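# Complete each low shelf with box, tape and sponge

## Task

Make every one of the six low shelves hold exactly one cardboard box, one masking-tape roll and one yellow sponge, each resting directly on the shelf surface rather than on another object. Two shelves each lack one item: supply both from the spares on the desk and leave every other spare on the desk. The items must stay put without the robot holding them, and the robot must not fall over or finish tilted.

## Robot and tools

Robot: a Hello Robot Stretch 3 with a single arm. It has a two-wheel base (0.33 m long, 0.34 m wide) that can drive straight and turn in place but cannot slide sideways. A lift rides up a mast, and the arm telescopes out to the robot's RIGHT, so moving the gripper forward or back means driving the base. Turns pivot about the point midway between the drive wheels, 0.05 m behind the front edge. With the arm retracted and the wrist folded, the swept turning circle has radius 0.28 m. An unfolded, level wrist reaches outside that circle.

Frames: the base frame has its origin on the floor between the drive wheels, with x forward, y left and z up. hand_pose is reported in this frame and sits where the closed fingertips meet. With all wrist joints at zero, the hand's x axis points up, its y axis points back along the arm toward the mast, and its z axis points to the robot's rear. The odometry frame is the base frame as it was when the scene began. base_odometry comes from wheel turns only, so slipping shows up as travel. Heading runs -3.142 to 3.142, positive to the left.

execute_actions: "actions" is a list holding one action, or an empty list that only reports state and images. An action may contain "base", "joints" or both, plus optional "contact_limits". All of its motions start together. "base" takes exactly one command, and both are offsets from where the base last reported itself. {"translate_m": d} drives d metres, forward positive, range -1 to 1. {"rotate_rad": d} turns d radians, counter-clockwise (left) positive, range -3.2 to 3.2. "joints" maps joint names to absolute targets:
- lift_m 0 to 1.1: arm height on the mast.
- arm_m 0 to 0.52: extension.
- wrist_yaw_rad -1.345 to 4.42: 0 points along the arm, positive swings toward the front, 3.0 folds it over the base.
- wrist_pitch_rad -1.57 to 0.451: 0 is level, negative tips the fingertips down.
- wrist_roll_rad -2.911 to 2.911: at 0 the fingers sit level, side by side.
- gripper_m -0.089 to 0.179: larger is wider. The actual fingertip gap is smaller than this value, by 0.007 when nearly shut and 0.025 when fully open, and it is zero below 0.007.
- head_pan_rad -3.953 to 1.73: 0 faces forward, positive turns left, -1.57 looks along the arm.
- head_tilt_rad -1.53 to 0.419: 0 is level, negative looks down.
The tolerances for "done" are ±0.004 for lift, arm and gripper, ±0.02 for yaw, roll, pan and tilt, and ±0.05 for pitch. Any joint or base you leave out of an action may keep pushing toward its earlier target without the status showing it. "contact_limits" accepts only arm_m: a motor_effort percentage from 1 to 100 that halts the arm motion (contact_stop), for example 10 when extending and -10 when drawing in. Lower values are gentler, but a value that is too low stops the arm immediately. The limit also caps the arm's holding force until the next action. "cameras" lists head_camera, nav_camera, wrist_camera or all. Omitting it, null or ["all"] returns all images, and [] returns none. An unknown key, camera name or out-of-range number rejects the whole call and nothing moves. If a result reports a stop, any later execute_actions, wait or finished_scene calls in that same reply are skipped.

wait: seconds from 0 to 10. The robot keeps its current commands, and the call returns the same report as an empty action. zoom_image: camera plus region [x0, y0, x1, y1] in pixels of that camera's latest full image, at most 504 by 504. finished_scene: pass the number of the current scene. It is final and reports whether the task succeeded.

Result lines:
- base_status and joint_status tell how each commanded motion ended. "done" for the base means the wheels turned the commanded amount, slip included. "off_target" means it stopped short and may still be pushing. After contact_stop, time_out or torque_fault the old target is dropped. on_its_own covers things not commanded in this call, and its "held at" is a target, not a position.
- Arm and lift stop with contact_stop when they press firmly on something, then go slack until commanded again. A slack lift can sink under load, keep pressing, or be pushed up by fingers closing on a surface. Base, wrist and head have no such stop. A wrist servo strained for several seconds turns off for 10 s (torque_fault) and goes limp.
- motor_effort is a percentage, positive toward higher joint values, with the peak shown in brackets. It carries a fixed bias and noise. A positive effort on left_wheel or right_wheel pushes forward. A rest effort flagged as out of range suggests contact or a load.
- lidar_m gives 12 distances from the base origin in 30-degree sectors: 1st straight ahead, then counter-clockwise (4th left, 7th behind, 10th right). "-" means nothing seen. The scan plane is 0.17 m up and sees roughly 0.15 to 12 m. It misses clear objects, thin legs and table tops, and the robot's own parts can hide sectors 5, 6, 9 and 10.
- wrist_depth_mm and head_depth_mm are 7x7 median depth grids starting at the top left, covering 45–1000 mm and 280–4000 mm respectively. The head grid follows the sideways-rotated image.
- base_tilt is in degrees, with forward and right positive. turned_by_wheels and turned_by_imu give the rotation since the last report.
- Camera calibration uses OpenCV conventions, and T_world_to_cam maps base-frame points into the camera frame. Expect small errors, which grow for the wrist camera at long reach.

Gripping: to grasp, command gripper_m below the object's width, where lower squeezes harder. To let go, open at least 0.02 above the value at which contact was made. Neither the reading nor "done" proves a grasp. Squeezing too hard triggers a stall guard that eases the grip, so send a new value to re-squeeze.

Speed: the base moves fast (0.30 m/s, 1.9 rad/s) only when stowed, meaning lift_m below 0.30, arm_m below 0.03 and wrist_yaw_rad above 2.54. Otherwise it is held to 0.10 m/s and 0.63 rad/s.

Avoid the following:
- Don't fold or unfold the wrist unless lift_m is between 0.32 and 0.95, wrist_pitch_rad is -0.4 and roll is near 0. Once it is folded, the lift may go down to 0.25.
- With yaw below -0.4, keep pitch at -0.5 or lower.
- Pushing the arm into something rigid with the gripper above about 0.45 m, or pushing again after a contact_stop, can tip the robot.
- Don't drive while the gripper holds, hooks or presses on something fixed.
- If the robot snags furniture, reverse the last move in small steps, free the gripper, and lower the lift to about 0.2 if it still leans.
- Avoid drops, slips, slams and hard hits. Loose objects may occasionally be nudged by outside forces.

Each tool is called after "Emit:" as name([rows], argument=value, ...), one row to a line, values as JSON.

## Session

Emit:
execute_actions(actions=[])

Scene clock: 0.00 s.
base_odometry: x=+0.000 y=+0.000 heading=+0.000 (m, m, rad; odometry frame)
turned_by_wheels: +0.000 (rad since the last result)
turned_by_imu: +0.000 (rad since the last result)
base_tilt: forward=-1.2 right=-0.8 (deg)
lidar_m: 1.71 2.72 2.69 1.98 1.94 1.55 1.47 1.24 1.22 1.17 1.45 1.47
head_depth_mm: 1830 1891 1873 1855 1848 1823 1619 / 1806 2049 2007 1992 1972 1962 1690 / 1829 2231 2196 2182 2148 2074 1960 / 1856 2410 2389 2380 2360 2226 1915 / 1858 2590 2626 2613 2579 2345 2142 / 1852 2686 2945 2908 2879 2395 2196 / 1880 2778 3249 3288 3201 2690 2419
base_status: not commanded
joint_positions: lift_m=+0.597 arm_m=-0.001 wrist_yaw_rad=+3.065 wrist_pitch_rad=-0.459 wrist_roll_rad=-0.012 gripper_m=+0.037 head_pan_rad=+0.007 head_tilt_rad=-0.016
joint_status: not commanded
motor_effort: left_wheel=+1 right_wheel=+0 lift_m=+35 arm_m=-1 wrist_yaw_rad=-2 wrist_pitch_rad=+7 wrist_roll_rad=+0 gripper_m=+0 head_pan_rad=-1 head_tilt_rad=+2 (%)
hand_pose: x=-0.0045 y=+0.0747 z=+0.6004 quat_wxyz=(+0.187, +0.690, +0.136, +0.686) (m; base frame)
wrist_depth_mm: - - - - - - - / - - - - - - - / - - - - - - - / - - - - - - - / - - - - - - - / 860 883 891 903 936 893 912 / 754 756 - 760 741 773 789
pictures: head_camera (sideways: a quarter turn clockwise sets it upright), nav_camera (sideways: a quarter turn counterclockwise sets it upright), wrist_camera
camera_calibration (this result's frames):
head_camera: T_world_to_cam=[[0.028931, -0.034781, -0.998976, 1.31603], [0.00585347, 0.999383, -0.0346257, 0.0540725], [0.999564, -0.00484572, 0.0291168, -0.0895394], [0, 0, 0, 1]] pos_world=[0.0511097, -0.00870002, 1.31917]
nav_camera: T_world_to_cam=[[0.000343313, -0.0337711, 0.99943, -1.25565], [-0.0119345, -0.999359, -0.0337646, 0.0968552], [0.999929, -0.0119161, -0.000746134, -0.0480166], [0, 0, 0, 1]] pos_world=[0.0496002, 0.0538162, 1.25817]
wrist_camera: T_world_to_cam=[[0.997104, -0.0705543, 0.0283941, -0.0065605], [-0.0167601, -0.568011, -0.82285, 0.577587], [0.0741838, 0.819991, -0.567548, 0.444235], [0, 0, 0, 1]] pos_world=[-0.0167332, -0.0366556, 0.727579]
Images, in order (width x height): head_camera 896x504, nav_camera 672x504, wrist_camera 644x364.

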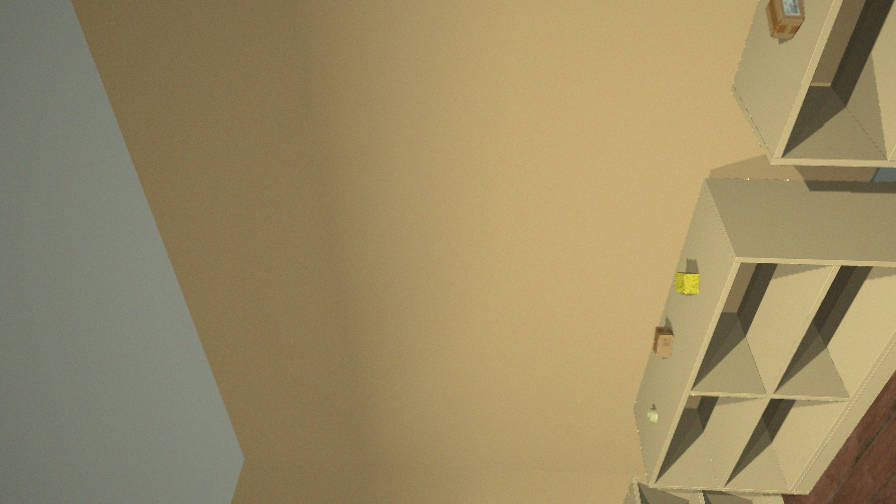

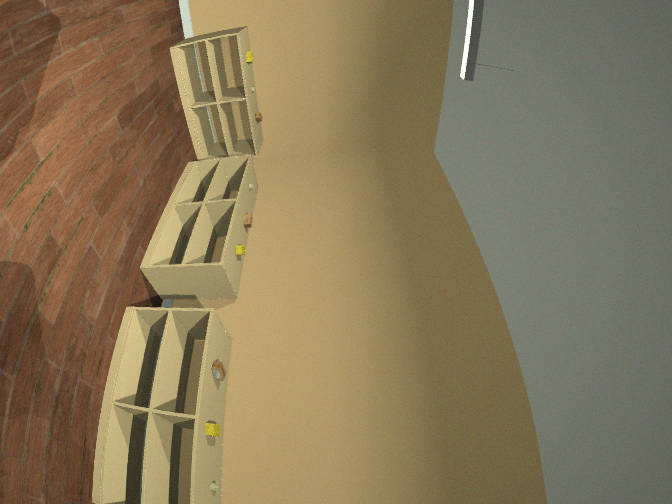

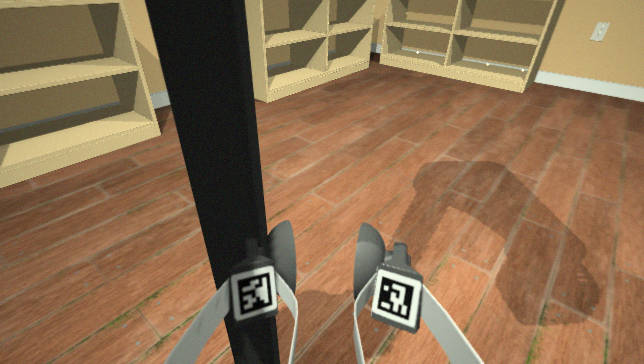

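Emit:
execute_actions([
  {"joints":{"head_pan_rad":1.45,"head_tilt_rad":-0.45}},
], cameras=["head_camera","nav_camera"])

Emit:
execute_actions([
  {"joints":{"head_pan_rad":-2.6,"head_tilt_rad":-0.55}},
], cameras=["head_camera","nav_camera"])

Emit:
execute_actions([
  {"joints":{"head_pan_rad":-3.9,"head_tilt_rad":-0.55}},
], cameras=["head_camera","nav_camera"])

Scene clock: 2.40 s.
base_odometry: x=+0.000 y=+0.000 heading=+0.000 (m, m, rad; odometry frame)
turned_by_wheels: +0.000 (rad since the last result)
turned_by_imu: +0.001 (rad since the last result)
base_tilt: forward=-1.2 right=-0.8 (deg)
lidar_m: 1.71 2.71 2.68 1.97 1.94 1.55 1.47 1.24 1.22 1.17 1.45 1.47
head_depth_mm: 2668 2838 2966 2911 2338 1798 1445 / 2833 3061 3100 2987 2330 1781 1438 / 3029 3199 3326 3159 2319 1760 1431 / 2860 3100 3138 2980 2315 1769 1434 / 2544 2685 2820 2593 2288 1758 1424 / 2344 2408 2496 2412 2174 1739 1411 / 2096 2162 2310 2107 2182 1743 1418
base_status: not commanded
joint_positions: lift_m=+0.597 arm_m=-0.001 wrist_yaw_rad=+3.065 wrist_pitch_rad=-0.459 wrist_roll_rad=-0.012 gripper_m=+0.037 head_pan_rad=+1.443 head_tilt_rad=-0.444
joint_status: all done
motor_effort: left_wheel=+0(0) right_wheel=+1(1) lift_m=+35(35) arm_m=-1(0) wrist_yaw_rad=-1(0) wrist_pitch_rad=+7(6) wrist_roll_rad=+0(0) gripper_m=+0(0) head_pan_rad=+3(37) head_tilt_rad=-3(28) (%)
hand_pose: x=-0.0045 y=+0.0747 z=+0.6004 quat_wxyz=(+0.187, +0.690, +0.136, +0.686) (m; base frame)
wrist_depth_mm: - - - - - - - / - - - - - - - / - - - - - - - / - - - - - - - / - - - - - - - / 875 868 887 885 921 911 921 / 754 741 - 759 732 778 779
pictures: head_camera (sideways: a quarter turn clockwise sets it upright), nav_camera (sideways: a quarter turn counterclockwise sets it upright)
camera_calibration (this result's frames):
head_camera: T_world_to_cam=[[-0.0149989, -0.390505, -0.920479, 1.21356], [-0.99147, 0.125006, -0.0368771, 0.0630671], [0.129466, 0.912074, -0.389049, 0.460072], [0, 0, 0, 1]] pos_world=[0.0211675, 0.0463993, 1.29838]
nav_camera: T_world_to_cam=[[0.0865614, 0.407879, 0.908923, -1.13781], [0.987067, -0.158682, -0.0227948, 0.0764639], [0.134932, 0.899141, -0.41634, 0.498199], [0, 0, 0, 1]] pos_world=[-0.0442077, 0.028271, 1.24334]
Images, in order (width x height): head_camera 896x504, nav_camera 672x504.

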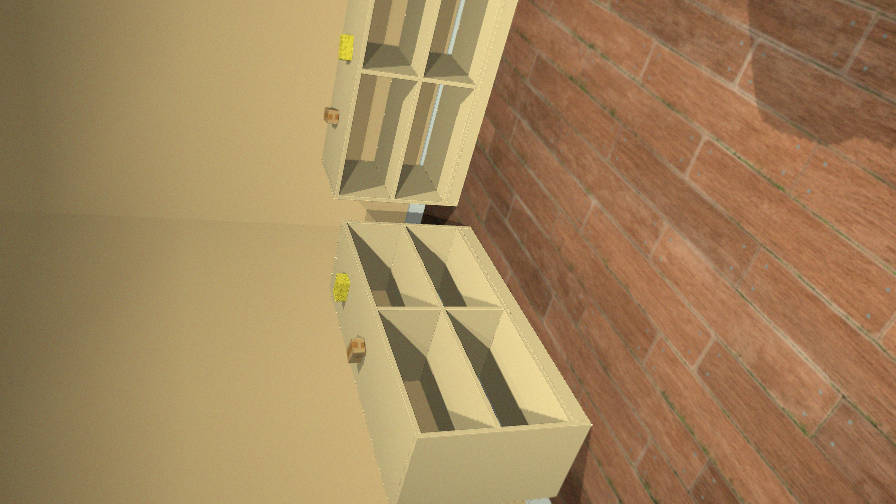

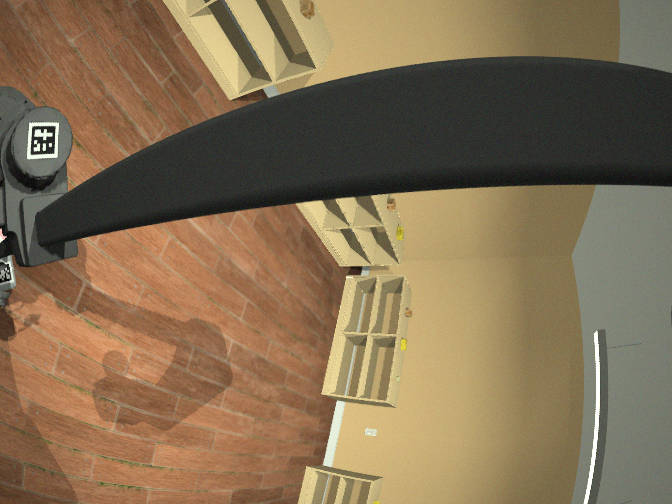

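Scene clock: 4.80 s.
base_odometry: x=+0.000 y=+0.000 heading=+0.000 (m, m, rad; odometry frame)
turned_by_wheels: +0.000 (rad since the last result)
turned_by_imu: +0.001 (rad since the last result)
base_tilt: forward=-1.3 right=-0.8 (deg)
lidar_m: 1.71 2.71 2.69 1.98 1.94 1.55 1.47 1.24 1.22 1.17 1.45 1.47
head_depth_mm: 1614 1750 1936 1811 1787 1605 1346 / 1567 1690 1882 1808 1713 1608 1331 / 1503 1639 1811 1911 1881 1608 1331 / 1481 1615 1747 1220 1991 1600 1324 / 1436 1565 1661 1213 1744 1591 1323 / 1414 1522 1620 1138 1921 1581 1319 / 1388 1473 1567 1191 1865 1590 1315
base_status: not commanded
joint_positions: lift_m=+0.597 arm_m=-0.001 wrist_yaw_rad=+3.065 wrist_pitch_rad=-0.459 wrist_roll_rad=-0.012 gripper_m=+0.037 head_pan_rad=-2.593 head_tilt_rad=-0.543
joint_status: all done
motor_effort: left_wheel=+0(0) right_wheel=+0(1) lift_m=+36(35) arm_m=-1(0) wrist_yaw_rad=+0(1) wrist_pitch_rad=+7(6) wrist_roll_rad=+0(0) gripper_m=+0(0) head_pan_rad=-3(37) head_tilt_rad=-3(13) (%)
hand_pose: x=-0.0045 y=+0.0747 z=+0.6004 quat_wxyz=(+0.187, +0.690, +0.136, +0.686) (m; base frame)
wrist_depth_mm: - - - - - - - / - - - - - - - / - - - - - - - / - - - - - - - / - - - - - - - / 861 875 887 877 928 922 901 / 746 766 - 765 737 771 786
pictures: head_camera (sideways: a quarter turn clockwise sets it upright), nav_camera (sideways: a quarter turn counterclockwise sets it upright)
camera_calibration (this result's frames):
head_camera: T_world_to_cam=[[0.389808, 0.279374, -0.877496, 1.15502], [0.526661, -0.849294, -0.0364381, 0.0532303], [-0.755432, -0.447939, -0.478197, 0.581475], [0, 0, 0, 1]] pos_world=[-0.0390057, -0.0170096, 1.29353]
nav_camera: T_world_to_cam=[[-0.447091, -0.233808, 0.863391, -1.07516], [-0.492761, 0.869945, -0.0195844, 0.0813084], [-0.746523, -0.434201, -0.504155, 0.617842], [0, 0, 0, 1]] pos_world=[0.020605, -0.0538468, 1.24136]
Images, in order (width x height): head_camera 896x504, nav_camera 672x504.

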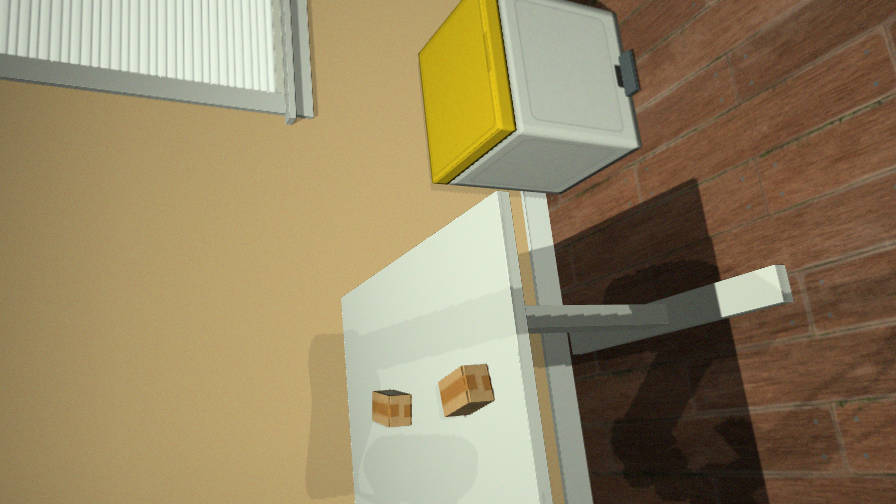

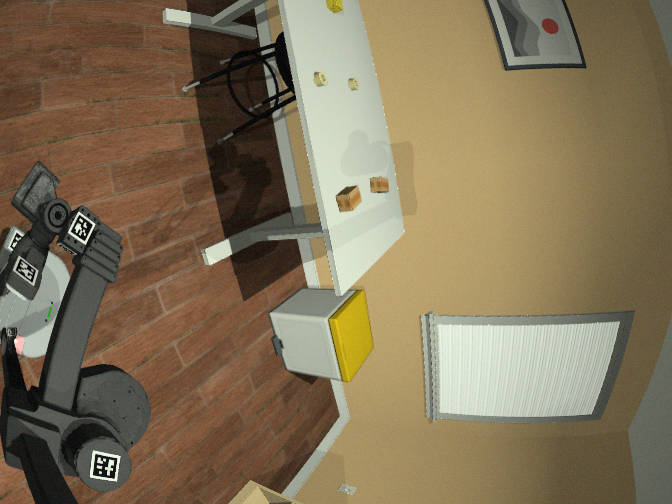

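Scene clock: 6.03 s.
base_odometry: x=+0.000 y=+0.000 heading=+0.000 (m, m, rad; odometry frame)
turned_by_wheels: +0.000 (rad since the last result)
turned_by_imu: +0.000 (rad since the last result)
base_tilt: forward=-1.2 right=-0.8 (deg)
lidar_m: 1.71 2.71 2.68 1.98 1.94 1.55 1.47 1.25 1.22 1.16 1.45 1.47
head_depth_mm: - - - - - - - / 1623 1758 - - - - - / 1654 1776 1921 1913 1921 1626 1367 / 1624 1777 1922 1919 1892 1600 1327 / 1647 1794 1895 2000 1919 1586 1331 / 1638 1774 1888 1962 1929 1580 1316 / 1638 1780 1903 1877 1871 1583 1319
base_status: not commanded
joint_positions: lift_m=+0.597 arm_m=-0.001 wrist_yaw_rad=+3.065 wrist_pitch_rad=-0.459 wrist_roll_rad=-0.012 gripper_m=+0.037 head_pan_rad=-3.893 head_tilt_rad=-0.543
joint_status: all done
motor_effort: left_wheel=+1(0) right_wheel=+1(0) lift_m=+35(35) arm_m=-1(0) wrist_yaw_rad=-1(1) wrist_pitch_rad=+6(6) wrist_roll_rad=+0(0) gripper_m=+0(0) head_pan_rad=-4(37) head_tilt_rad=-3(3) (%)
hand_pose: x=-0.0045 y=+0.0747 z=+0.6004 quat_wxyz=(+0.187, +0.690, +0.136, +0.686) (m; base frame)
wrist_depth_mm: - - - - - - - / - - - - - - - / - - - - - - - / - - - - - - - / - - - - - - - / 863 866 883 890 934 903 909 / 753 760 - 759 747 777 787
pictures: head_camera (sideways: a quarter turn clockwise sets it upright), nav_camera (sideways: a quarter turn counterclockwise sets it upright)
camera_calibration (this result's frames):
head_camera: T_world_to_cam=[[0.373478, -0.300882, -0.877488, 1.15511], [-0.677463, -0.734654, -0.036438, 0.0605753], [-0.633686, 0.608074, -0.478213, 0.580753], [0, 0, 0, 1]] pos_world=[-0.0223553, 0.0389118, 1.29352]
nav_camera: T_world_to_cam=[[-0.344895, 0.368265, 0.863382, -1.07577], [0.70643, 0.707512, -0.0195838, 0.0739926], [-0.618065, 0.603164, -0.504171, 0.617079], [0, 0, 0, 1]] pos_world=[-0.0419037, -0.0283811, 1.24136]
Images, in order (width x height): head_camera 896x504, nav_camera 672x504.

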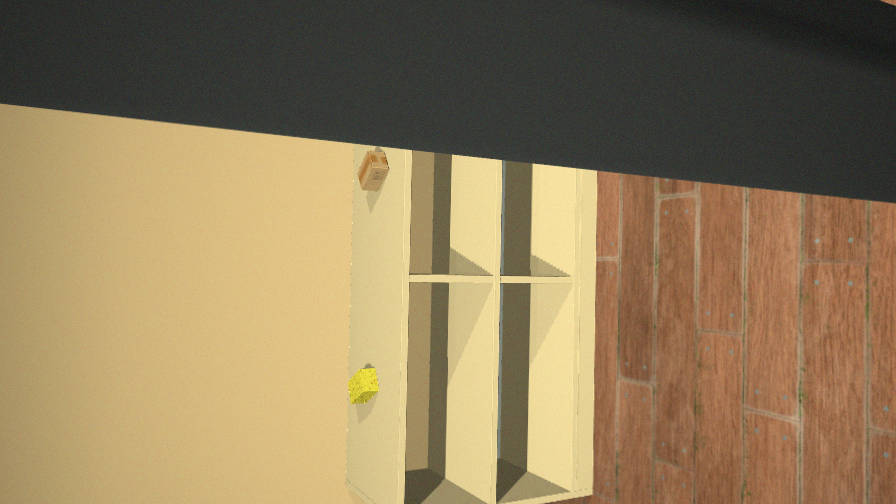

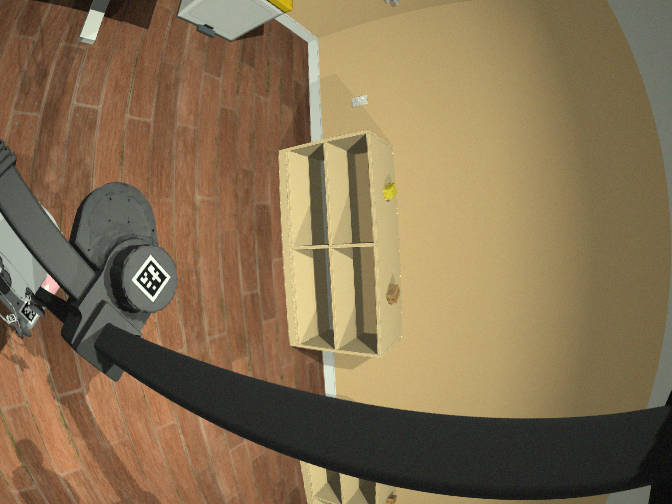

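Emit:
execute_actions([
  {"base":{"rotate_rad":-1.63},"joints":{"wrist_pitch_rad":-0.4,"wrist_yaw_rad":0.0,"lift_m":0.7,"head_pan_rad":-1.57,"head_tilt_rad":-0.7,"gripper_m":0.12}},
], cameras=[])

Emit:
execute_actions([
  {"base":{"translate_m":0.615},"joints":{"lift_m":0.93,"wrist_pitch_rad":-0.8}},
], cameras=[])

Emit:
execute_actions([
  {"base":{"rotate_rad":0.895},"joints":{"arm_m":0.25}},
])

Scene clock: 18.57 s.
base_odometry: x=+0.000 y=+0.000 heading=-1.630 (m, m, rad; odometry frame)
turned_by_wheels: -1.630 (rad since the last result)
turned_by_imu: -1.634 (rad since the last result)
base_tilt: forward=-1.2 right=-0.8 (deg)
lidar_m: 1.16 1.45 1.46 1.72 2.71 2.68 1.98 1.66 1.66 1.53 1.24 1.22
head_depth_mm: 1737 1873 1880 1918 1754 1444 1236 / 1873 1996 2207 2080 1704 1443 1230 / 1976 2189 2413 2146 1725 1418 1227 / 2119 2322 2574 2139 1723 1425 - / 2050 2275 2509 2129 1710 1421 1218 / 1874 2057 2122 1844 1695 1414 1214 / 1711 1849 1831 1650 1694 1412 1216
base_status: done
joint_positions: lift_m=+0.700 arm_m=-0.001 wrist_yaw_rad=+0.001 wrist_pitch_rad=-0.419 wrist_roll_rad=-0.012 gripper_m=+0.120 head_pan_rad=-1.577 head_tilt_rad=-0.691
joint_status: all done
motor_effort: left_wheel=+3(8) right_wheel=-2(5) lift_m=+41(43) arm_m=+0(0) wrist_yaw_rad=-2(2) wrist_pitch_rad=+8(10) wrist_roll_rad=+0(0) gripper_m=+1(98) head_pan_rad=+3(36) head_tilt_rad=-4(18) (%)
hand_pose: x=-0.0213 y=-0.3680 z=+0.7122 quat_wxyz=(+0.696, +0.148, -0.687, -0.146) (m; base frame)
wrist_depth_mm: - - - - - - - / - - - - - - - / - - - - - - - / - - - - - - - / - - - - - - - / - - - - - - - / 873 854 889 885 922 887 915
pictures: none
No camera images: the call's "cameras" was empty. Leave "cameras" out to get every camera's image.

Scene clock: 25.67 s.
base_odometry: x=-0.036 y=-0.614 heading=-1.630 (m, m, rad; odometry frame)
turned_by_wheels: +0.000 (rad since the last result)
turned_by_imu: +0.004 (rad since the last result)
base_tilt: forward=-1.2 right=-0.8 (deg)
lidar_m: 0.95 1.42 1.07 1.33 2.04 3.14 2.58 1.99 1.94 0.96 0.71 0.57
head_depth_mm: 2067 2291 2478 2169 1816 - - / 2103 2332 2584 2144 1768 - - / 1854 2074 2195 1681 1776 - - / 1639 1800 1868 951 1703 - - / 1466 1627 1728 944 829 1418 1199 / 1333 1454 1470 944 759 1382 1215 / 1224 1318 1251 939 749 676 1212
base_status: done
joint_positions: lift_m=+0.930 arm_m=-0.001 wrist_yaw_rad=+0.001 wrist_pitch_rad=-0.810 wrist_roll_rad=-0.012 gripper_m=+0.120 head_pan_rad=-1.577 head_tilt_rad=-0.691
joint_status: all done
motor_effort: left_wheel=+2(9) right_wheel=-2(4) lift_m=+41(41) arm_m=-1(0) wrist_yaw_rad=-1(1) wrist_pitch_rad=+4(8) wrist_roll_rad=+0(0) gripper_m=+0(0) head_pan_rad=+2(2) head_tilt_rad=-4(5) (%)
hand_pose: x=-0.0215 y=-0.3030 z=+0.8663 quat_wxyz=(+0.654, +0.281, -0.646, -0.277) (m; base frame)
wrist_depth_mm: 567 579 545 590 - - - / 484 487 489 526 - - - / 421 422 440 - - - - / 371 378 - - - - - / 331 - - - - - - / 529 - - - - - - / 939 920 938 946 942 953 961
pictures: none
No camera images: the call's "cameras" was empty. Leave "cameras" out to get every camera's image.

Scene clock: 28.73 s.
base_odometry: x=-0.036 y=-0.614 heading=-0.735 (m, m, rad; odometry frame)
turned_by_wheels: +0.895 (rad since the last result)
turned_by_imu: +0.899 (rad since the last result)
base_tilt: forward=-1.3 right=-0.8 (deg)
lidar_m: 1.07 1.33 1.76 3.13 3.01 2.20 1.99 1.32 0.96 0.70 0.57 1.46
head_depth_mm: 1010 1125 1230 - 748 669 1234 / 1018 1127 1197 898 768 670 1233 / 1020 1122 - - 764 664 1226 / 1014 1135 1214 968 761 681 1228 / 1020 1131 1203 965 757 681 1214 / 1013 1133 1215 938 752 679 1190 / 1028 1124 1200 938 751 676 1207
base_status: done
joint_positions: lift_m=+0.930 arm_m=+0.250 wrist_yaw_rad=+0.000 wrist_pitch_rad=-0.810 wrist_roll_rad=-0.012 gripper_m=+0.120 head_pan_rad=-1.577 head_tilt_rad=-0.692
joint_status: all done
motor_effort: left_wheel=-2(7) right_wheel=+4(8) lift_m=+41(41) arm_m=+4(1) wrist_yaw_rad=-1(1) wrist_pitch_rad=+4(5) wrist_roll_rad=+0(0) gripper_m=+0(0) head_pan_rad=+2(3) head_tilt_rad=-4(4) (%)
hand_pose: x=-0.0215 y=-0.5537 z=+0.8662 quat_wxyz=(+0.654, +0.281, -0.646, -0.277) (m; base frame)
wrist_depth_mm: 572 580 581 582 591 595 603 / 483 488 487 494 495 500 505 / 398 423 420 416 431 430 435 / 370 372 373 376 378 378 384 / 331 333 336 336 341 342 341 / 300 300 303 302 304 311 307 / 275 270 277 278 277 275 281
pictures: head_camera (sideways: a quarter turn clockwise sets it upright), nav_camera (sideways: a quarter turn counterclockwise sets it upright), wrist_camera
camera_calibration (this result's frames):
head_camera: T_world_to_cam=[[-0.0313669, 0.603054, -0.797083, 1.05274], [0.999368, 0.00556987, -0.0351132, 0.0486149], [-0.0167355, -0.797681, -0.602848, 0.739145], [0, 0, 0, 1]] pos_world=[-0.003193, -0.0455275, 1.28642]
nav_camera: T_world_to_cam=[[-0.0375266, -0.625376, 0.779421, -0.96818], [-0.999015, 0.0419746, -0.0144206, 0.0776707], [-0.0236975, -0.779194, -0.626335, 0.772388], [0, 0, 0, 1]] pos_world=[0.0595653, -0.0068967, 1.23951]
wrist_camera: T_world_to_cam=[[-0.999579, -0.0152771, 0.0246832, -0.0506342], [-0.0267272, 0.816158, -0.577211, 0.99248], [-0.0113273, -0.577627, -0.816222, 0.551353], [0, 0, 0, 1]] pos_world=[-0.0178413, -0.492318, 1.02415]
Images, in order (width x height): head_camera 896x504, nav_camera 672x504, wrist_camera 644x364.

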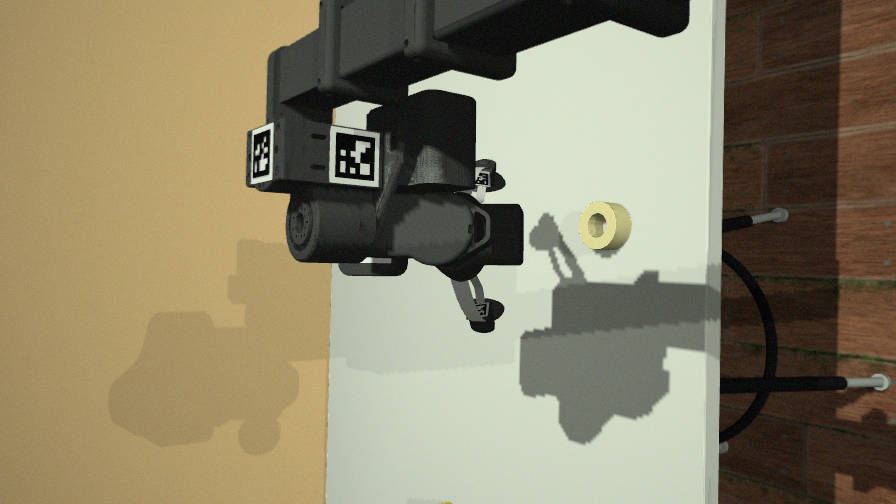

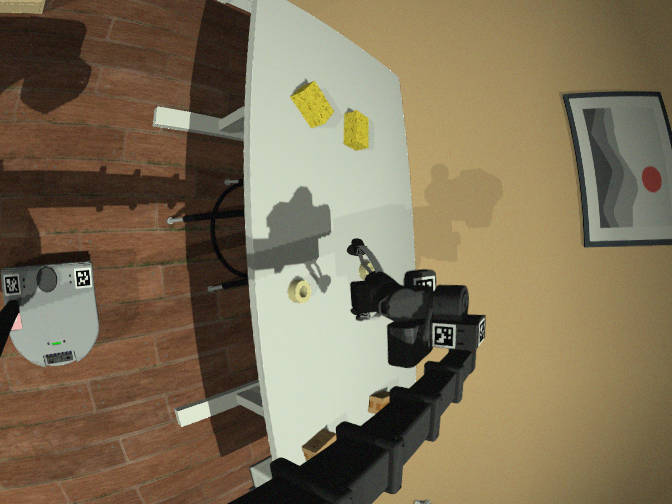

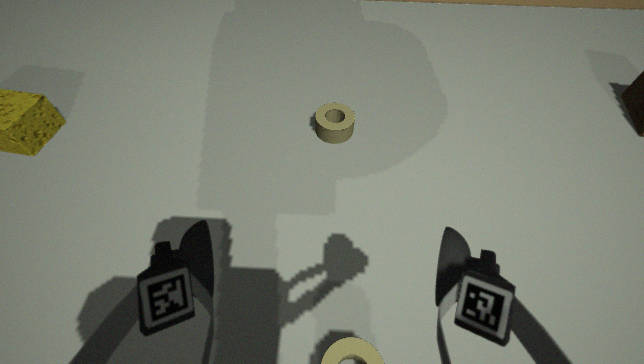

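Emit:
execute_actions([
  {"base":{"translate_m":-0.008},"joints":{"lift_m":0.83,"arm_m":0.478}},
], cameras=["wrist_camera"])

Scene clock: 33.10 s.
base_odometry: x=-0.042 y=-0.609 heading=-0.735 (m, m, rad; odometry frame)
turned_by_wheels: +0.000 (rad since the last result)
turned_by_imu: +0.001 (rad since the last result)
base_tilt: forward=-1.1 right=-0.8 (deg)
lidar_m: 1.07 1.34 1.77 3.16 3.01 2.19 1.98 1.31 0.96 0.70 0.58 1.47
head_depth_mm: 1014 1127 1216 996 817 - - / 1013 1133 1217 - 744 669 1229 / 1013 1130 - 926 762 669 1226 / 1018 1132 1216 914 761 681 1223 / 1021 1121 1204 943 757 680 1217 / 1020 1127 1199 940 755 678 1190 / 1019 1127 1206 940 750 674 1212
base_status: done
joint_positions: lift_m=+0.830 arm_m=+0.478 wrist_yaw_rad=+0.000 wrist_pitch_rad=-0.811 wrist_roll_rad=-0.012 gripper_m=+0.120 head_pan_rad=-1.577 head_tilt_rad=-0.692
joint_status: all done
motor_effort: left_wheel=-2(9) right_wheel=+2(7) lift_m=+30(39) arm_m=+4(5) wrist_yaw_rad=-2(1) wrist_pitch_rad=+4(5) wrist_roll_rad=+0(0) gripper_m=+1(0) head_pan_rad=+3(2) head_tilt_rad=-5(4) (%)
hand_pose: x=-0.0216 y=-0.7815 z=+0.7665 quat_wxyz=(+0.654, +0.281, -0.645, -0.278) (m; base frame)
wrist_depth_mm: 378 382 384 388 392 394 399 / 321 322 326 328 331 334 335 / 278 280 282 284 286 288 290 / 246 248 248 250 252 253 255 / 221 222 224 207 225 227 228 / 199 200 201 185 203 207 206 / 183 180 184 185 186 183 187
pictures: wrist_camera
camera_calibration (this result's frames):
wrist_camera: T_world_to_cam=[[-0.99958, -0.0152311, 0.0246738, -0.051621], [-0.0266771, 0.81652, -0.5767, 1.1208], [-0.0113629, -0.577116, -0.816583, 0.339017], [0, 0, 0, 1]] pos_world=[-0.0178473, -0.720291, 0.924475]
Images, in order (width x height): wrist_camera 644x364.

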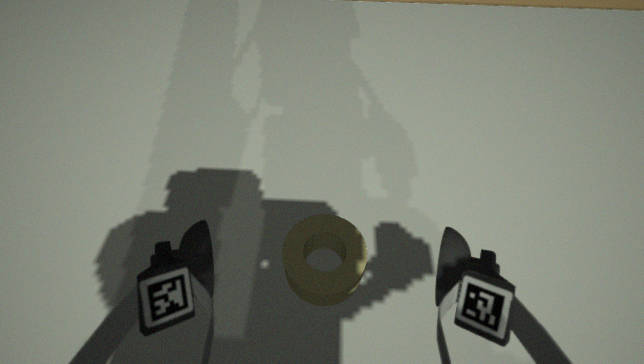

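Emit:
execute_actions([
  {"joints":{"lift_m":0.805,"arm_m":0.493}},
], cameras=[])

Emit:
execute_actions([
  {"joints":{"gripper_m":0.018}},
], cameras=["wrist_camera"])

Emit:
execute_actions([
  {"joints":{"lift_m":0.87}},
], cameras=["wrist_camera"])

Scene clock: 35.57 s.
base_odometry: x=-0.042 y=-0.609 heading=-0.735 (m, m, rad; odometry frame)
turned_by_wheels: +0.000 (rad since the last result)
turned_by_imu: +0.001 (rad since the last result)
base_tilt: forward=-1.2 right=-0.7 (deg)
lidar_m: 1.08 1.34 1.77 3.15 3.00 2.20 1.98 1.31 0.96 0.70 0.57 1.46
head_depth_mm: 1015 1120 1227 961 792 - - / 1021 1130 1222 - - 670 1231 / 1014 1127 1200 920 763 667 1222 / 1017 1124 1218 923 763 683 1213 / 1014 1124 1211 946 754 677 1216 / 1018 1131 1204 941 750 678 1189 / 1018 1125 1208 939 748 673 1214
base_status: not commanded
joint_positions: lift_m=+0.805 arm_m=+0.493 wrist_yaw_rad=+0.000 wrist_pitch_rad=-0.811 wrist_roll_rad=-0.012 gripper_m=+0.120 head_pan_rad=-1.577 head_tilt_rad=-0.692
joint_status: all done
motor_effort: left_wheel=-2(2) right_wheel=+3(3) lift_m=+30(30) arm_m=+4(0) wrist_yaw_rad=-3(0) wrist_pitch_rad=+5(4) wrist_roll_rad=+0(0) gripper_m=+0(0) head_pan_rad=+2(2) head_tilt_rad=-4(4) (%)
hand_pose: x=-0.0216 y=-0.7965 z=+0.7415 quat_wxyz=(+0.654, +0.281, -0.645, -0.278) (m; base frame)
wrist_depth_mm: 333 334 337 338 342 345 348 / 281 284 286 288 289 291 295 / 243 246 246 249 250 252 255 / 216 215 218 218 220 222 224 / 193 194 195 172 198 199 200 / 175 175 176 155 178 181 180 / 160 157 160 162 163 160 164
pictures: none
No camera images: the call's "cameras" was empty. Leave "cameras" out to get every camera's image.

Scene clock: 37.07 s.
base_odometry: x=-0.042 y=-0.609 heading=-0.735 (m, m, rad; odometry frame)
turned_by_wheels: +0.000 (rad since the last result)
turned_by_imu: +0.000 (rad since the last result)
base_tilt: forward=-1.2 right=-0.8 (deg)
lidar_m: 1.07 1.34 1.77 3.15 3.00 2.20 1.93 1.31 0.95 0.70 0.58 1.46
head_depth_mm: 1014 1122 1224 968 792 - - / 1014 1127 1218 - - 669 1230 / 1018 1124 1197 920 764 667 1229 / 1016 1124 1220 903 759 681 1208 / 1016 1134 1207 949 756 678 1222 / 1015 1125 1204 939 755 677 1194 / 1019 1133 1199 936 751 674 1219
base_status: not commanded
joint_positions: lift_m=+0.805 arm_m=+0.493 wrist_yaw_rad=+0.000 wrist_pitch_rad=-0.805 wrist_roll_rad=-0.012 gripper_m=+0.019 head_pan_rad=-1.577 head_tilt_rad=-0.692
joint_status: all done
motor_effort: left_wheel=-2(2) right_wheel=+4(4) lift_m=+29(30) arm_m=+4(4) wrist_yaw_rad=-2(1) wrist_pitch_rad=+2(5) wrist_roll_rad=+0(0) gripper_m=-16(100) head_pan_rad=+2(3) head_tilt_rad=-4(5) (%)
hand_pose: x=-0.0216 y=-0.7977 z=+0.7424 quat_wxyz=(+0.655, +0.279, -0.646, -0.276) (m; base frame)
wrist_depth_mm: 336 339 342 344 350 354 354 / 285 287 287 290 294 295 298 / 247 249 250 251 253 254 255 / 217 218 219 220 223 224 226 / 194 195 201 173 202 199 201 / 176 177 181 156 - 180 181 / 161 162 159 160 161 164 165
pictures: wrist_camera
camera_calibration (this result's frames):
wrist_camera: T_world_to_cam=[[-0.999581, -0.0150149, 0.0247595, -0.0511759], [-0.0266151, 0.813234, -0.581327, 1.12091], [-0.0114067, -0.581743, -0.813293, 0.303893], [0, 0, 0, 1]] pos_world=[-0.0178547, -0.735546, 0.900039]
Images, in order (width x height): wrist_camera 644x364.

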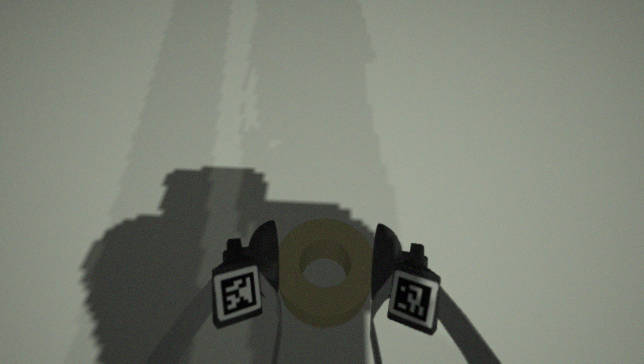

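Scene clock: 38.50 s.
base_odometry: x=-0.042 y=-0.609 heading=-0.735 (m, m, rad; odometry frame)
turned_by_wheels: +0.000 (rad since the last result)
turned_by_imu: +0.000 (rad since the last result)
base_tilt: forward=-1.2 right=-0.8 (deg)
lidar_m: 1.07 1.33 1.77 3.14 3.02 2.20 1.98 1.31 0.96 0.70 0.57 1.47
head_depth_mm: 1019 1124 1223 998 - - 1209 / 1019 1127 1216 925 766 668 1227 / 1012 1112 - 956 766 667 1224 / 1009 1122 1222 923 759 681 1218 / 1017 1131 1202 949 754 680 1209 / 1022 1131 1203 943 755 674 1191 / 1022 1135 1198 939 751 675 1207
base_status: not commanded
joint_positions: lift_m=+0.870 arm_m=+0.493 wrist_yaw_rad=+0.000 wrist_pitch_rad=-0.812 wrist_roll_rad=-0.012 gripper_m=+0.019 head_pan_rad=-1.577 head_tilt_rad=-0.692
joint_status: all done
motor_effort: left_wheel=-2(2) right_wheel=+3(3) lift_m=+41(40) arm_m=+4(4) wrist_yaw_rad=+0(0) wrist_pitch_rad=+4(5) wrist_roll_rad=+0(0) gripper_m=-16(16) head_pan_rad=+3(2) head_tilt_rad=-4(4) (%)
hand_pose: x=-0.0216 y=-0.7964 z=+0.8060 quat_wxyz=(+0.654, +0.281, -0.645, -0.278) (m; base frame)
wrist_depth_mm: 452 474 469 461 466 459 457 / 385 387 391 390 396 399 401 / 332 335 337 338 342 344 348 / 295 298 299 300 301 304 306 / 263 264 272 173 275 270 271 / 238 240 244 155 - 245 246 / 218 220 217 217 219 223 224
pictures: wrist_camera
camera_calibration (this result's frames):
wrist_camera: T_world_to_cam=[[-0.999581, -0.0151761, 0.0246625, -0.0527803], [-0.0266171, 0.816954, -0.576088, 1.15555], [-0.0114054, -0.576502, -0.817016, 0.363523], [0, 0, 0, 1]] pos_world=[-0.0178545, -0.735264, 0.964006]
Images, in order (width x height): wrist_camera 644x364.

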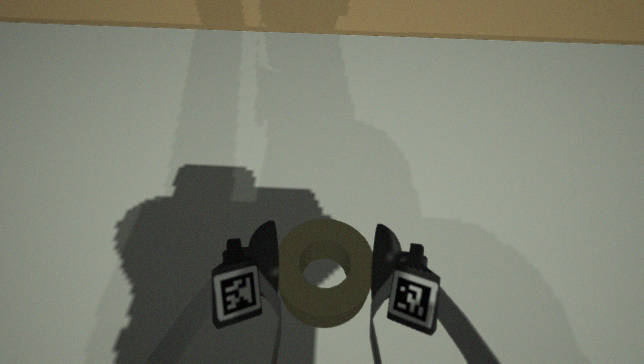

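Emit:
execute_actions([
  {"base":{"rotate_rad":-0.205},"joints":{"lift_m":0.9,"arm_m":0.4,"gripper_m":0.01}},
], cameras=[])

Emit:
execute_actions([
  {"base":{"translate_m":-0.7},"joints":{"arm_m":0.15,"head_pan_rad":-3.1,"head_tilt_rad":-0.7}},
], cameras=["nav_camera"])

Emit:
execute_actions([
  {"base":{"translate_m":-0.62},"joints":{"arm_m":0.15}},
], cameras=["nav_camera","head_camera"])

Scene clock: 42.30 s.
base_odometry: x=-0.042 y=-0.609 heading=-0.940 (m, m, rad; odometry frame)
turned_by_wheels: -0.205 (rad since the last result)
turned_by_imu: -0.204 (rad since the last result)
base_tilt: forward=-1.2 right=-0.7 (deg)
lidar_m: 1.42 1.08 1.34 2.56 3.49 2.20 1.98 1.37 0.96 0.70 0.58 0.95
head_depth_mm: 1102 1227 1307 - - 1377 1231 / 1077 1194 - 926 766 1369 1218 / 1059 1159 - 959 764 1332 1227 / 1037 1148 1227 888 759 683 1227 / 1017 1119 1206 946 756 660 1217 / 998 1112 1199 943 758 659 1183 / 984 1083 1171 937 752 641 1163
base_status: done
joint_positions: lift_m=+0.900 arm_m=+0.400 wrist_yaw_rad=+0.000 wrist_pitch_rad=-0.812 wrist_roll_rad=-0.012 gripper_m=+0.011 head_pan_rad=-1.577 head_tilt_rad=-0.692
joint_status: all done
motor_effort: left_wheel=+2(9) right_wheel=-2(8) lift_m=+41(42) arm_m=-4(6) wrist_yaw_rad=-2(1) wrist_pitch_rad=+5(5) wrist_roll_rad=+0(0) gripper_m=-19(63) head_pan_rad=+4(3) head_tilt_rad=-4(4) (%)
hand_pose: x=-0.0216 y=-0.7042 z=+0.8359 quat_wxyz=(+0.654, +0.281, -0.645, -0.278) (m; base frame)
wrist_depth_mm: 510 518 519 525 526 532 539 / 430 438 437 443 445 449 452 / 375 378 380 380 385 379 335 / 333 333 334 338 340 342 343 / 297 299 305 173 310 304 307 / 270 270 275 155 - 274 276 / 245 246 244 245 247 251 252
pictures: none
No camera images: the call's "cameras" was empty. Leave "cameras" out to get every camera's image.

Scene clock: 50.47 s.
base_odometry: x=-0.455 y=-0.043 heading=-0.940 (m, m, rad; odometry frame)
turned_by_wheels: +0.000 (rad since the last result)
turned_by_imu: +0.002 (rad since the last result)
base_tilt: forward=-1.2 right=-0.8 (deg)
lidar_m: 1.74 1.87 2.16 2.99 2.53 1.54 1.28 1.27 1.00 0.89 0.89 1.04
head_depth_mm: 1483 1633 1695 1751 - - - / 1448 1601 1604 1704 - - - / 1420 1581 1610 1687 - - - / 1403 1570 1599 1723 1695 1374 - / 1384 1543 1583 1679 1695 1425 - / 1380 1522 1568 1669 1647 1422 - / 1357 1498 1566 1600 1632 1410 -
base_status: done
joint_positions: lift_m=+0.900 arm_m=+0.150 wrist_yaw_rad=+0.000 wrist_pitch_rad=-0.812 wrist_roll_rad=-0.012 gripper_m=+0.011 head_pan_rad=-3.093 head_tilt_rad=-0.692
joint_status: all done
motor_effort: left_wheel=+2(4) right_wheel=-2(9) lift_m=+41(41) arm_m=-4(1) wrist_yaw_rad=-1(0) wrist_pitch_rad=+6(5) wrist_roll_rad=+0(0) gripper_m=-19(19) head_pan_rad=-3(37) head_tilt_rad=-5(3) (%)
hand_pose: x=-0.0216 y=-0.4542 z=+0.8359 quat_wxyz=(+0.654, +0.281, -0.645, -0.278) (m; base frame)
wrist_depth_mm: 496 516 543 999 - - - / 436 438 441 - 905 905 - / 376 379 381 - 824 845 - / 333 334 335 - 994 - - / 304 313 333 173 - - - / 982 991 - 155 - - - / 896 905 896 904 903 925 931
pictures: nav_camera (sideways: a quarter turn counterclockwise sets it upright)
camera_calibration (this result's frames):
nav_camera: T_world_to_cam=[[-0.626503, 0.00327219, 0.779412, -0.964576], [-0.0127177, 0.999815, -0.0144202, 0.0716537], [-0.779315, -0.0189466, -0.626345, 0.777011], [0, 0, 0, 1]] pos_world=[0.00213813, -0.0537624, 1.23951]
Images, in order (width x height): nav_camera 672x504.

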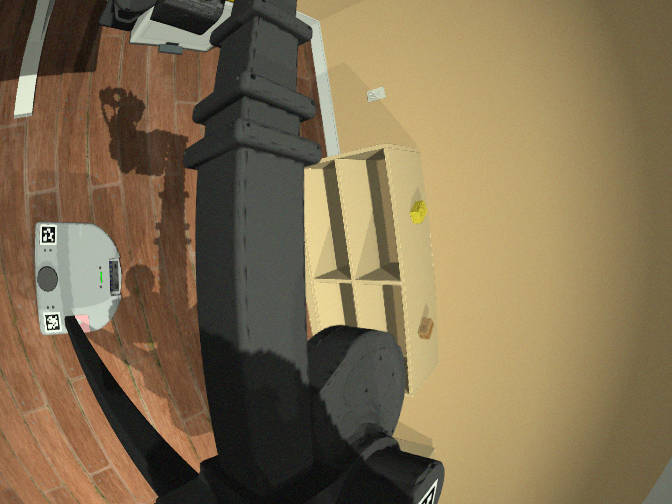

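Scene clock: 57.83 s.
base_odometry: x=-0.821 y=+0.457 heading=-0.940 (m, m, rad; odometry frame)
turned_by_wheels: +0.000 (rad since the last result)
turned_by_imu: +0.001 (rad since the last result)
base_tilt: forward=-1.2 right=-0.7 (deg)
lidar_m: 2.70 2.41 3.11 2.88 1.65 1.01 0.66 0.75 1.23 1.02 1.02 1.21
head_depth_mm: 918 1018 1150 1165 - - - / 899 999 1132 1187 - - - / 887 983 1113 1140 - - - / 879 975 1087 1134 962 1255 - / 860 963 1069 1130 950 1120 - / 852 945 1059 1120 948 1092 - / 843 927 1046 1119 919 1084 -
base_status: done
joint_positions: lift_m=+0.900 arm_m=+0.150 wrist_yaw_rad=+0.000 wrist_pitch_rad=-0.812 wrist_roll_rad=-0.012 gripper_m=+0.011 head_pan_rad=-3.093 head_tilt_rad=-0.692
joint_status: all done
motor_effort: left_wheel=+3(5) right_wheel=-2(8) lift_m=+41(41) arm_m=-4(5) wrist_yaw_rad=-1(1) wrist_pitch_rad=+5(5) wrist_roll_rad=+0(0) gripper_m=-19(19) head_pan_rad=-1(4) head_tilt_rad=-4(5) (%)
hand_pose: x=-0.0216 y=-0.4542 z=+0.8359 quat_wxyz=(+0.654, +0.281, -0.645, -0.278) (m; base frame)
wrist_depth_mm: - - - - - - 921 / - - 878 - - - 953 / - - 867 - - - 963 / - - - - - - 981 / - - - 173 - - - / 970 986 - 155 - - 968 / 910 908 903 903 895 924 918
pictures: head_camera (sideways: a quarter turn clockwise sets it upright), nav_camera (sideways: a quarter turn counterclockwise sets it upright)
camera_calibration (this result's frames):
head_camera: T_world_to_cam=[[0.600447, 0.0642971, -0.797075, 1.04887], [0.06021, -0.997568, -0.0351131, 0.0543436], [-0.797395, -0.0269084, -0.602858, 0.743921], [0, 0, 0, 1]] pos_world=[-0.0398673, 0.00678957, 1.28642]
nav_camera: T_world_to_cam=[[-0.626503, 0.00327279, 0.779412, -0.964576], [-0.0127167, 0.999815, -0.0144202, 0.0716537], [-0.779315, -0.0189459, -0.626345, 0.777011], [0, 0, 0, 1]] pos_world=[0.00213808, -0.0537624, 1.23951]
Images, in order (width x height): head_camera 896x504, nav_camera 672x504.

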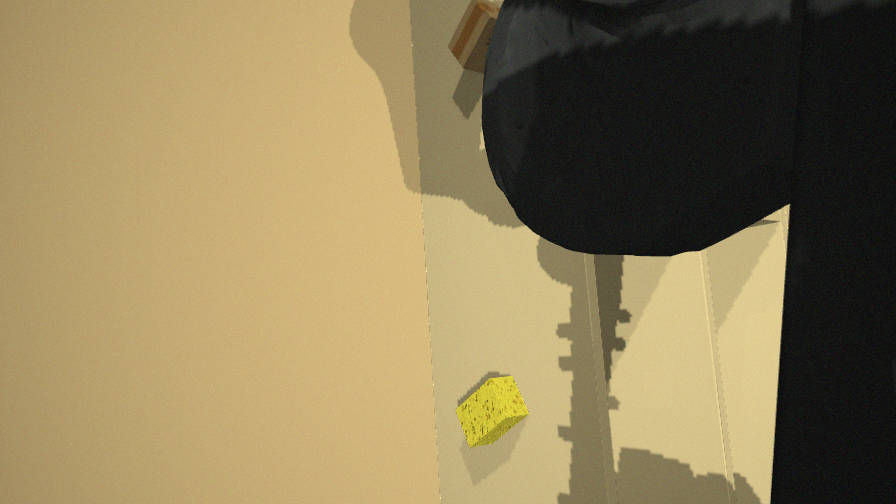

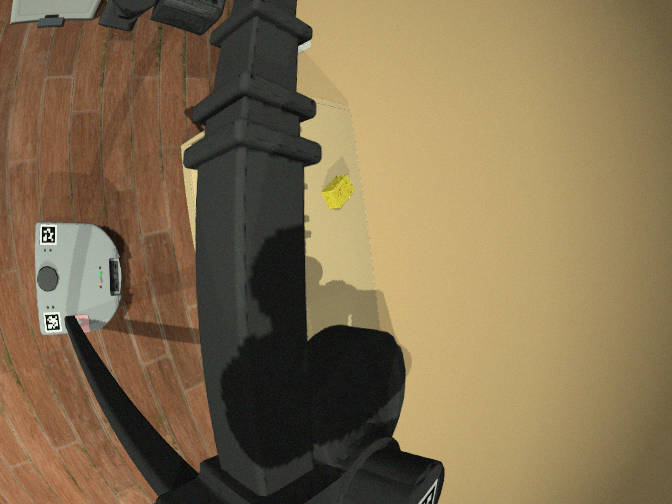

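Emit:
execute_actions([
  {"base":{"rotate_rad":-1.6},"joints":{"arm_m":0.49,"lift_m":0.79,"head_pan_rad":-1.57,"head_tilt_rad":-0.75}},
])

Scene clock: 63.20 s.
base_odometry: x=-0.821 y=+0.457 heading=-2.540 (m, m, rad; odometry frame)
turned_by_wheels: -1.600 (rad since the last result)
turned_by_imu: -1.603 (rad since the last result)
base_tilt: forward=-1.2 right=-0.7 (deg)
lidar_m: 1.02 1.02 1.20 2.70 2.62 2.75 2.89 1.60 1.01 0.66 0.75 0.75
head_depth_mm: 951 1074 1234 1064 1246 - - / 935 1048 1187 - - 1322 1197 / 911 1022 - 1029 1145 1313 1207 / 886 999 1091 1025 1059 1256 1192 / 876 974 1105 1052 1109 1236 1192 / 854 954 1076 1052 930 1211 1188 / 834 932 1042 988 923 1080 1185
base_status: done
joint_positions: lift_m=+0.790 arm_m=+0.490 wrist_yaw_rad=+0.000 wrist_pitch_rad=-0.813 wrist_roll_rad=-0.012 gripper_m=+0.011 head_pan_rad=-1.577 head_tilt_rad=-0.741
joint_status: all done
motor_effort: left_wheel=+2(8) right_wheel=-1(7) lift_m=+30(38) arm_m=+4(4) wrist_yaw_rad=+0(2) wrist_pitch_rad=+6(6) wrist_roll_rad=+0(0) gripper_m=-19(19) head_pan_rad=+3(37) head_tilt_rad=-4(10) (%)
hand_pose: x=-0.0216 y=-0.7932 z=+0.7263 quat_wxyz=(+0.654, +0.281, -0.645, -0.278) (m; base frame)
wrist_depth_mm: 287 300 314 334 354 375 401 / 322 342 360 385 413 425 447 / 361 371 379 384 383 387 388 / 330 331 335 336 339 341 314 / 296 298 307 173 308 305 277 / 268 271 274 156 - 275 276 / 245 247 245 246 246 252 252
pictures: head_camera (sideways: a quarter turn clockwise sets it upright), nav_camera (sideways: a quarter turn counterclockwise sets it upright), wrist_camera
camera_calibration (this result's frames):
head_camera: T_world_to_cam=[[-0.0310425, 0.641428, -0.766555, 1.01294], [0.999379, 0.00713151, -0.0345036, 0.047819], [-0.0166649, -0.76715, -0.641251, 0.789102], [0, 0, 0, 1]] pos_world=[-0.00319467, -0.0447109, 1.28414]
nav_camera: T_world_to_cam=[[-0.0378488, -0.662846, 0.747798, -0.926961], [-0.999004, 0.0427852, -0.0126386, 0.0753498], [-0.0236172, -0.747532, -0.663806, 0.821129], [0, 0, 0, 1]] pos_world=[0.0595832, -0.0038357, 1.2392]
wrist_camera: T_world_to_cam=[[-0.999583, -0.0150723, 0.0246439, -0.0506884], [-0.0265116, 0.817458, -0.575378, 1.1069], [-0.0114731, -0.575791, -0.817516, 0.301131], [0, 0, 0, 1]] pos_world=[-0.0178667, -0.73222, 0.884315]
Images, in order (width x height): head_camera 896x504, nav_camera 672x504, wrist_camera 644x364.

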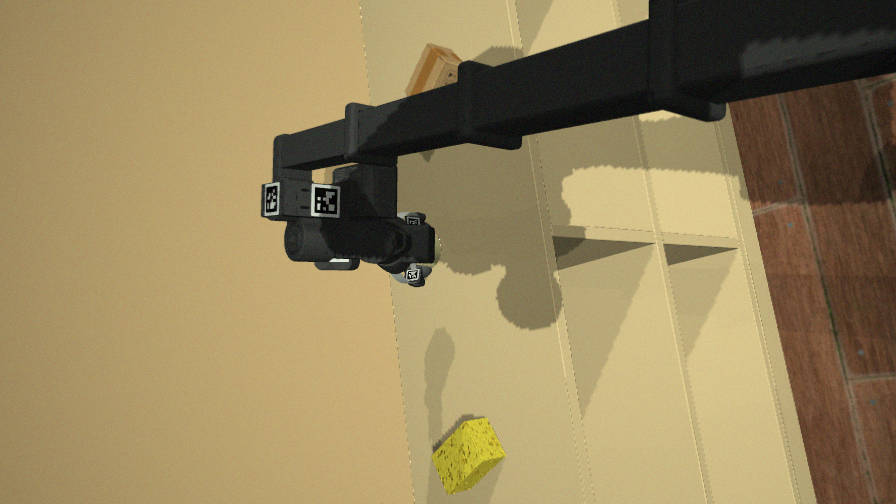

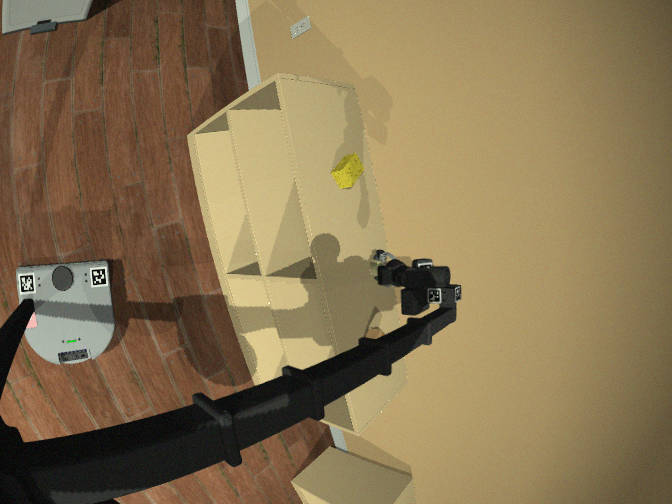

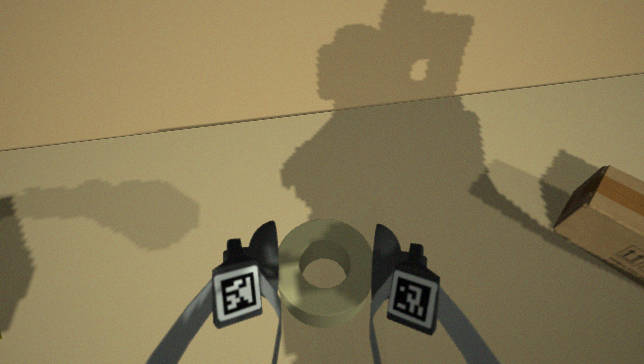

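Emit:
execute_actions([
  {"joints":{"lift_m":0.697}},
], cameras=[])

Scene clock: 65.83 s.
base_odometry: x=-0.821 y=+0.457 heading=-2.540 (m, m, rad; odometry frame)
turned_by_wheels: +0.000 (rad since the last result)
turned_by_imu: +0.001 (rad since the last result)
base_tilt: forward=-1.2 right=-0.7 (deg)
lidar_m: 1.02 1.02 1.20 2.69 2.62 2.76 2.89 1.60 1.01 0.66 0.75 0.75
head_depth_mm: 955 1077 1232 1043 1248 1372 1231 / 927 1043 1192 1047 1169 - - / 911 1019 1150 - 1139 1295 1199 / 893 1000 1118 997 1059 1253 1195 / 868 969 1104 1058 1104 1247 1185 / 853 953 1072 1057 930 1210 1190 / 840 934 1042 982 930 1084 1178
base_status: not commanded
joint_positions: lift_m=+0.697 arm_m=+0.490 wrist_yaw_rad=+0.000 wrist_pitch_rad=-0.813 wrist_roll_rad=-0.012 gripper_m=+0.011 head_pan_rad=-1.577 head_tilt_rad=-0.741
joint_status: all done
motor_effort: left_wheel=+2(2) right_wheel=-1(2) lift_m=+30(31) arm_m=+4(4) wrist_yaw_rad=+0(1) wrist_pitch_rad=+5(5) wrist_roll_rad=+0(0) gripper_m=-18(19) head_pan_rad=+3(4) head_tilt_rad=-4(5) (%)
hand_pose: x=-0.0216 y=-0.7932 z=+0.6333 quat_wxyz=(+0.654, +0.281, -0.645, -0.278) (m; base frame)
wrist_depth_mm: 288 300 315 324 336 348 351 / 284 285 287 290 292 295 296 / 246 248 248 251 252 254 257 / 217 218 220 221 222 224 225 / 195 195 200 172 203 200 201 / 177 177 181 155 - 180 182 / 162 162 160 160 162 165 166
pictures: none
No camera images: the call's "cameras" was empty. Leave "cameras" out to get every camera's image.


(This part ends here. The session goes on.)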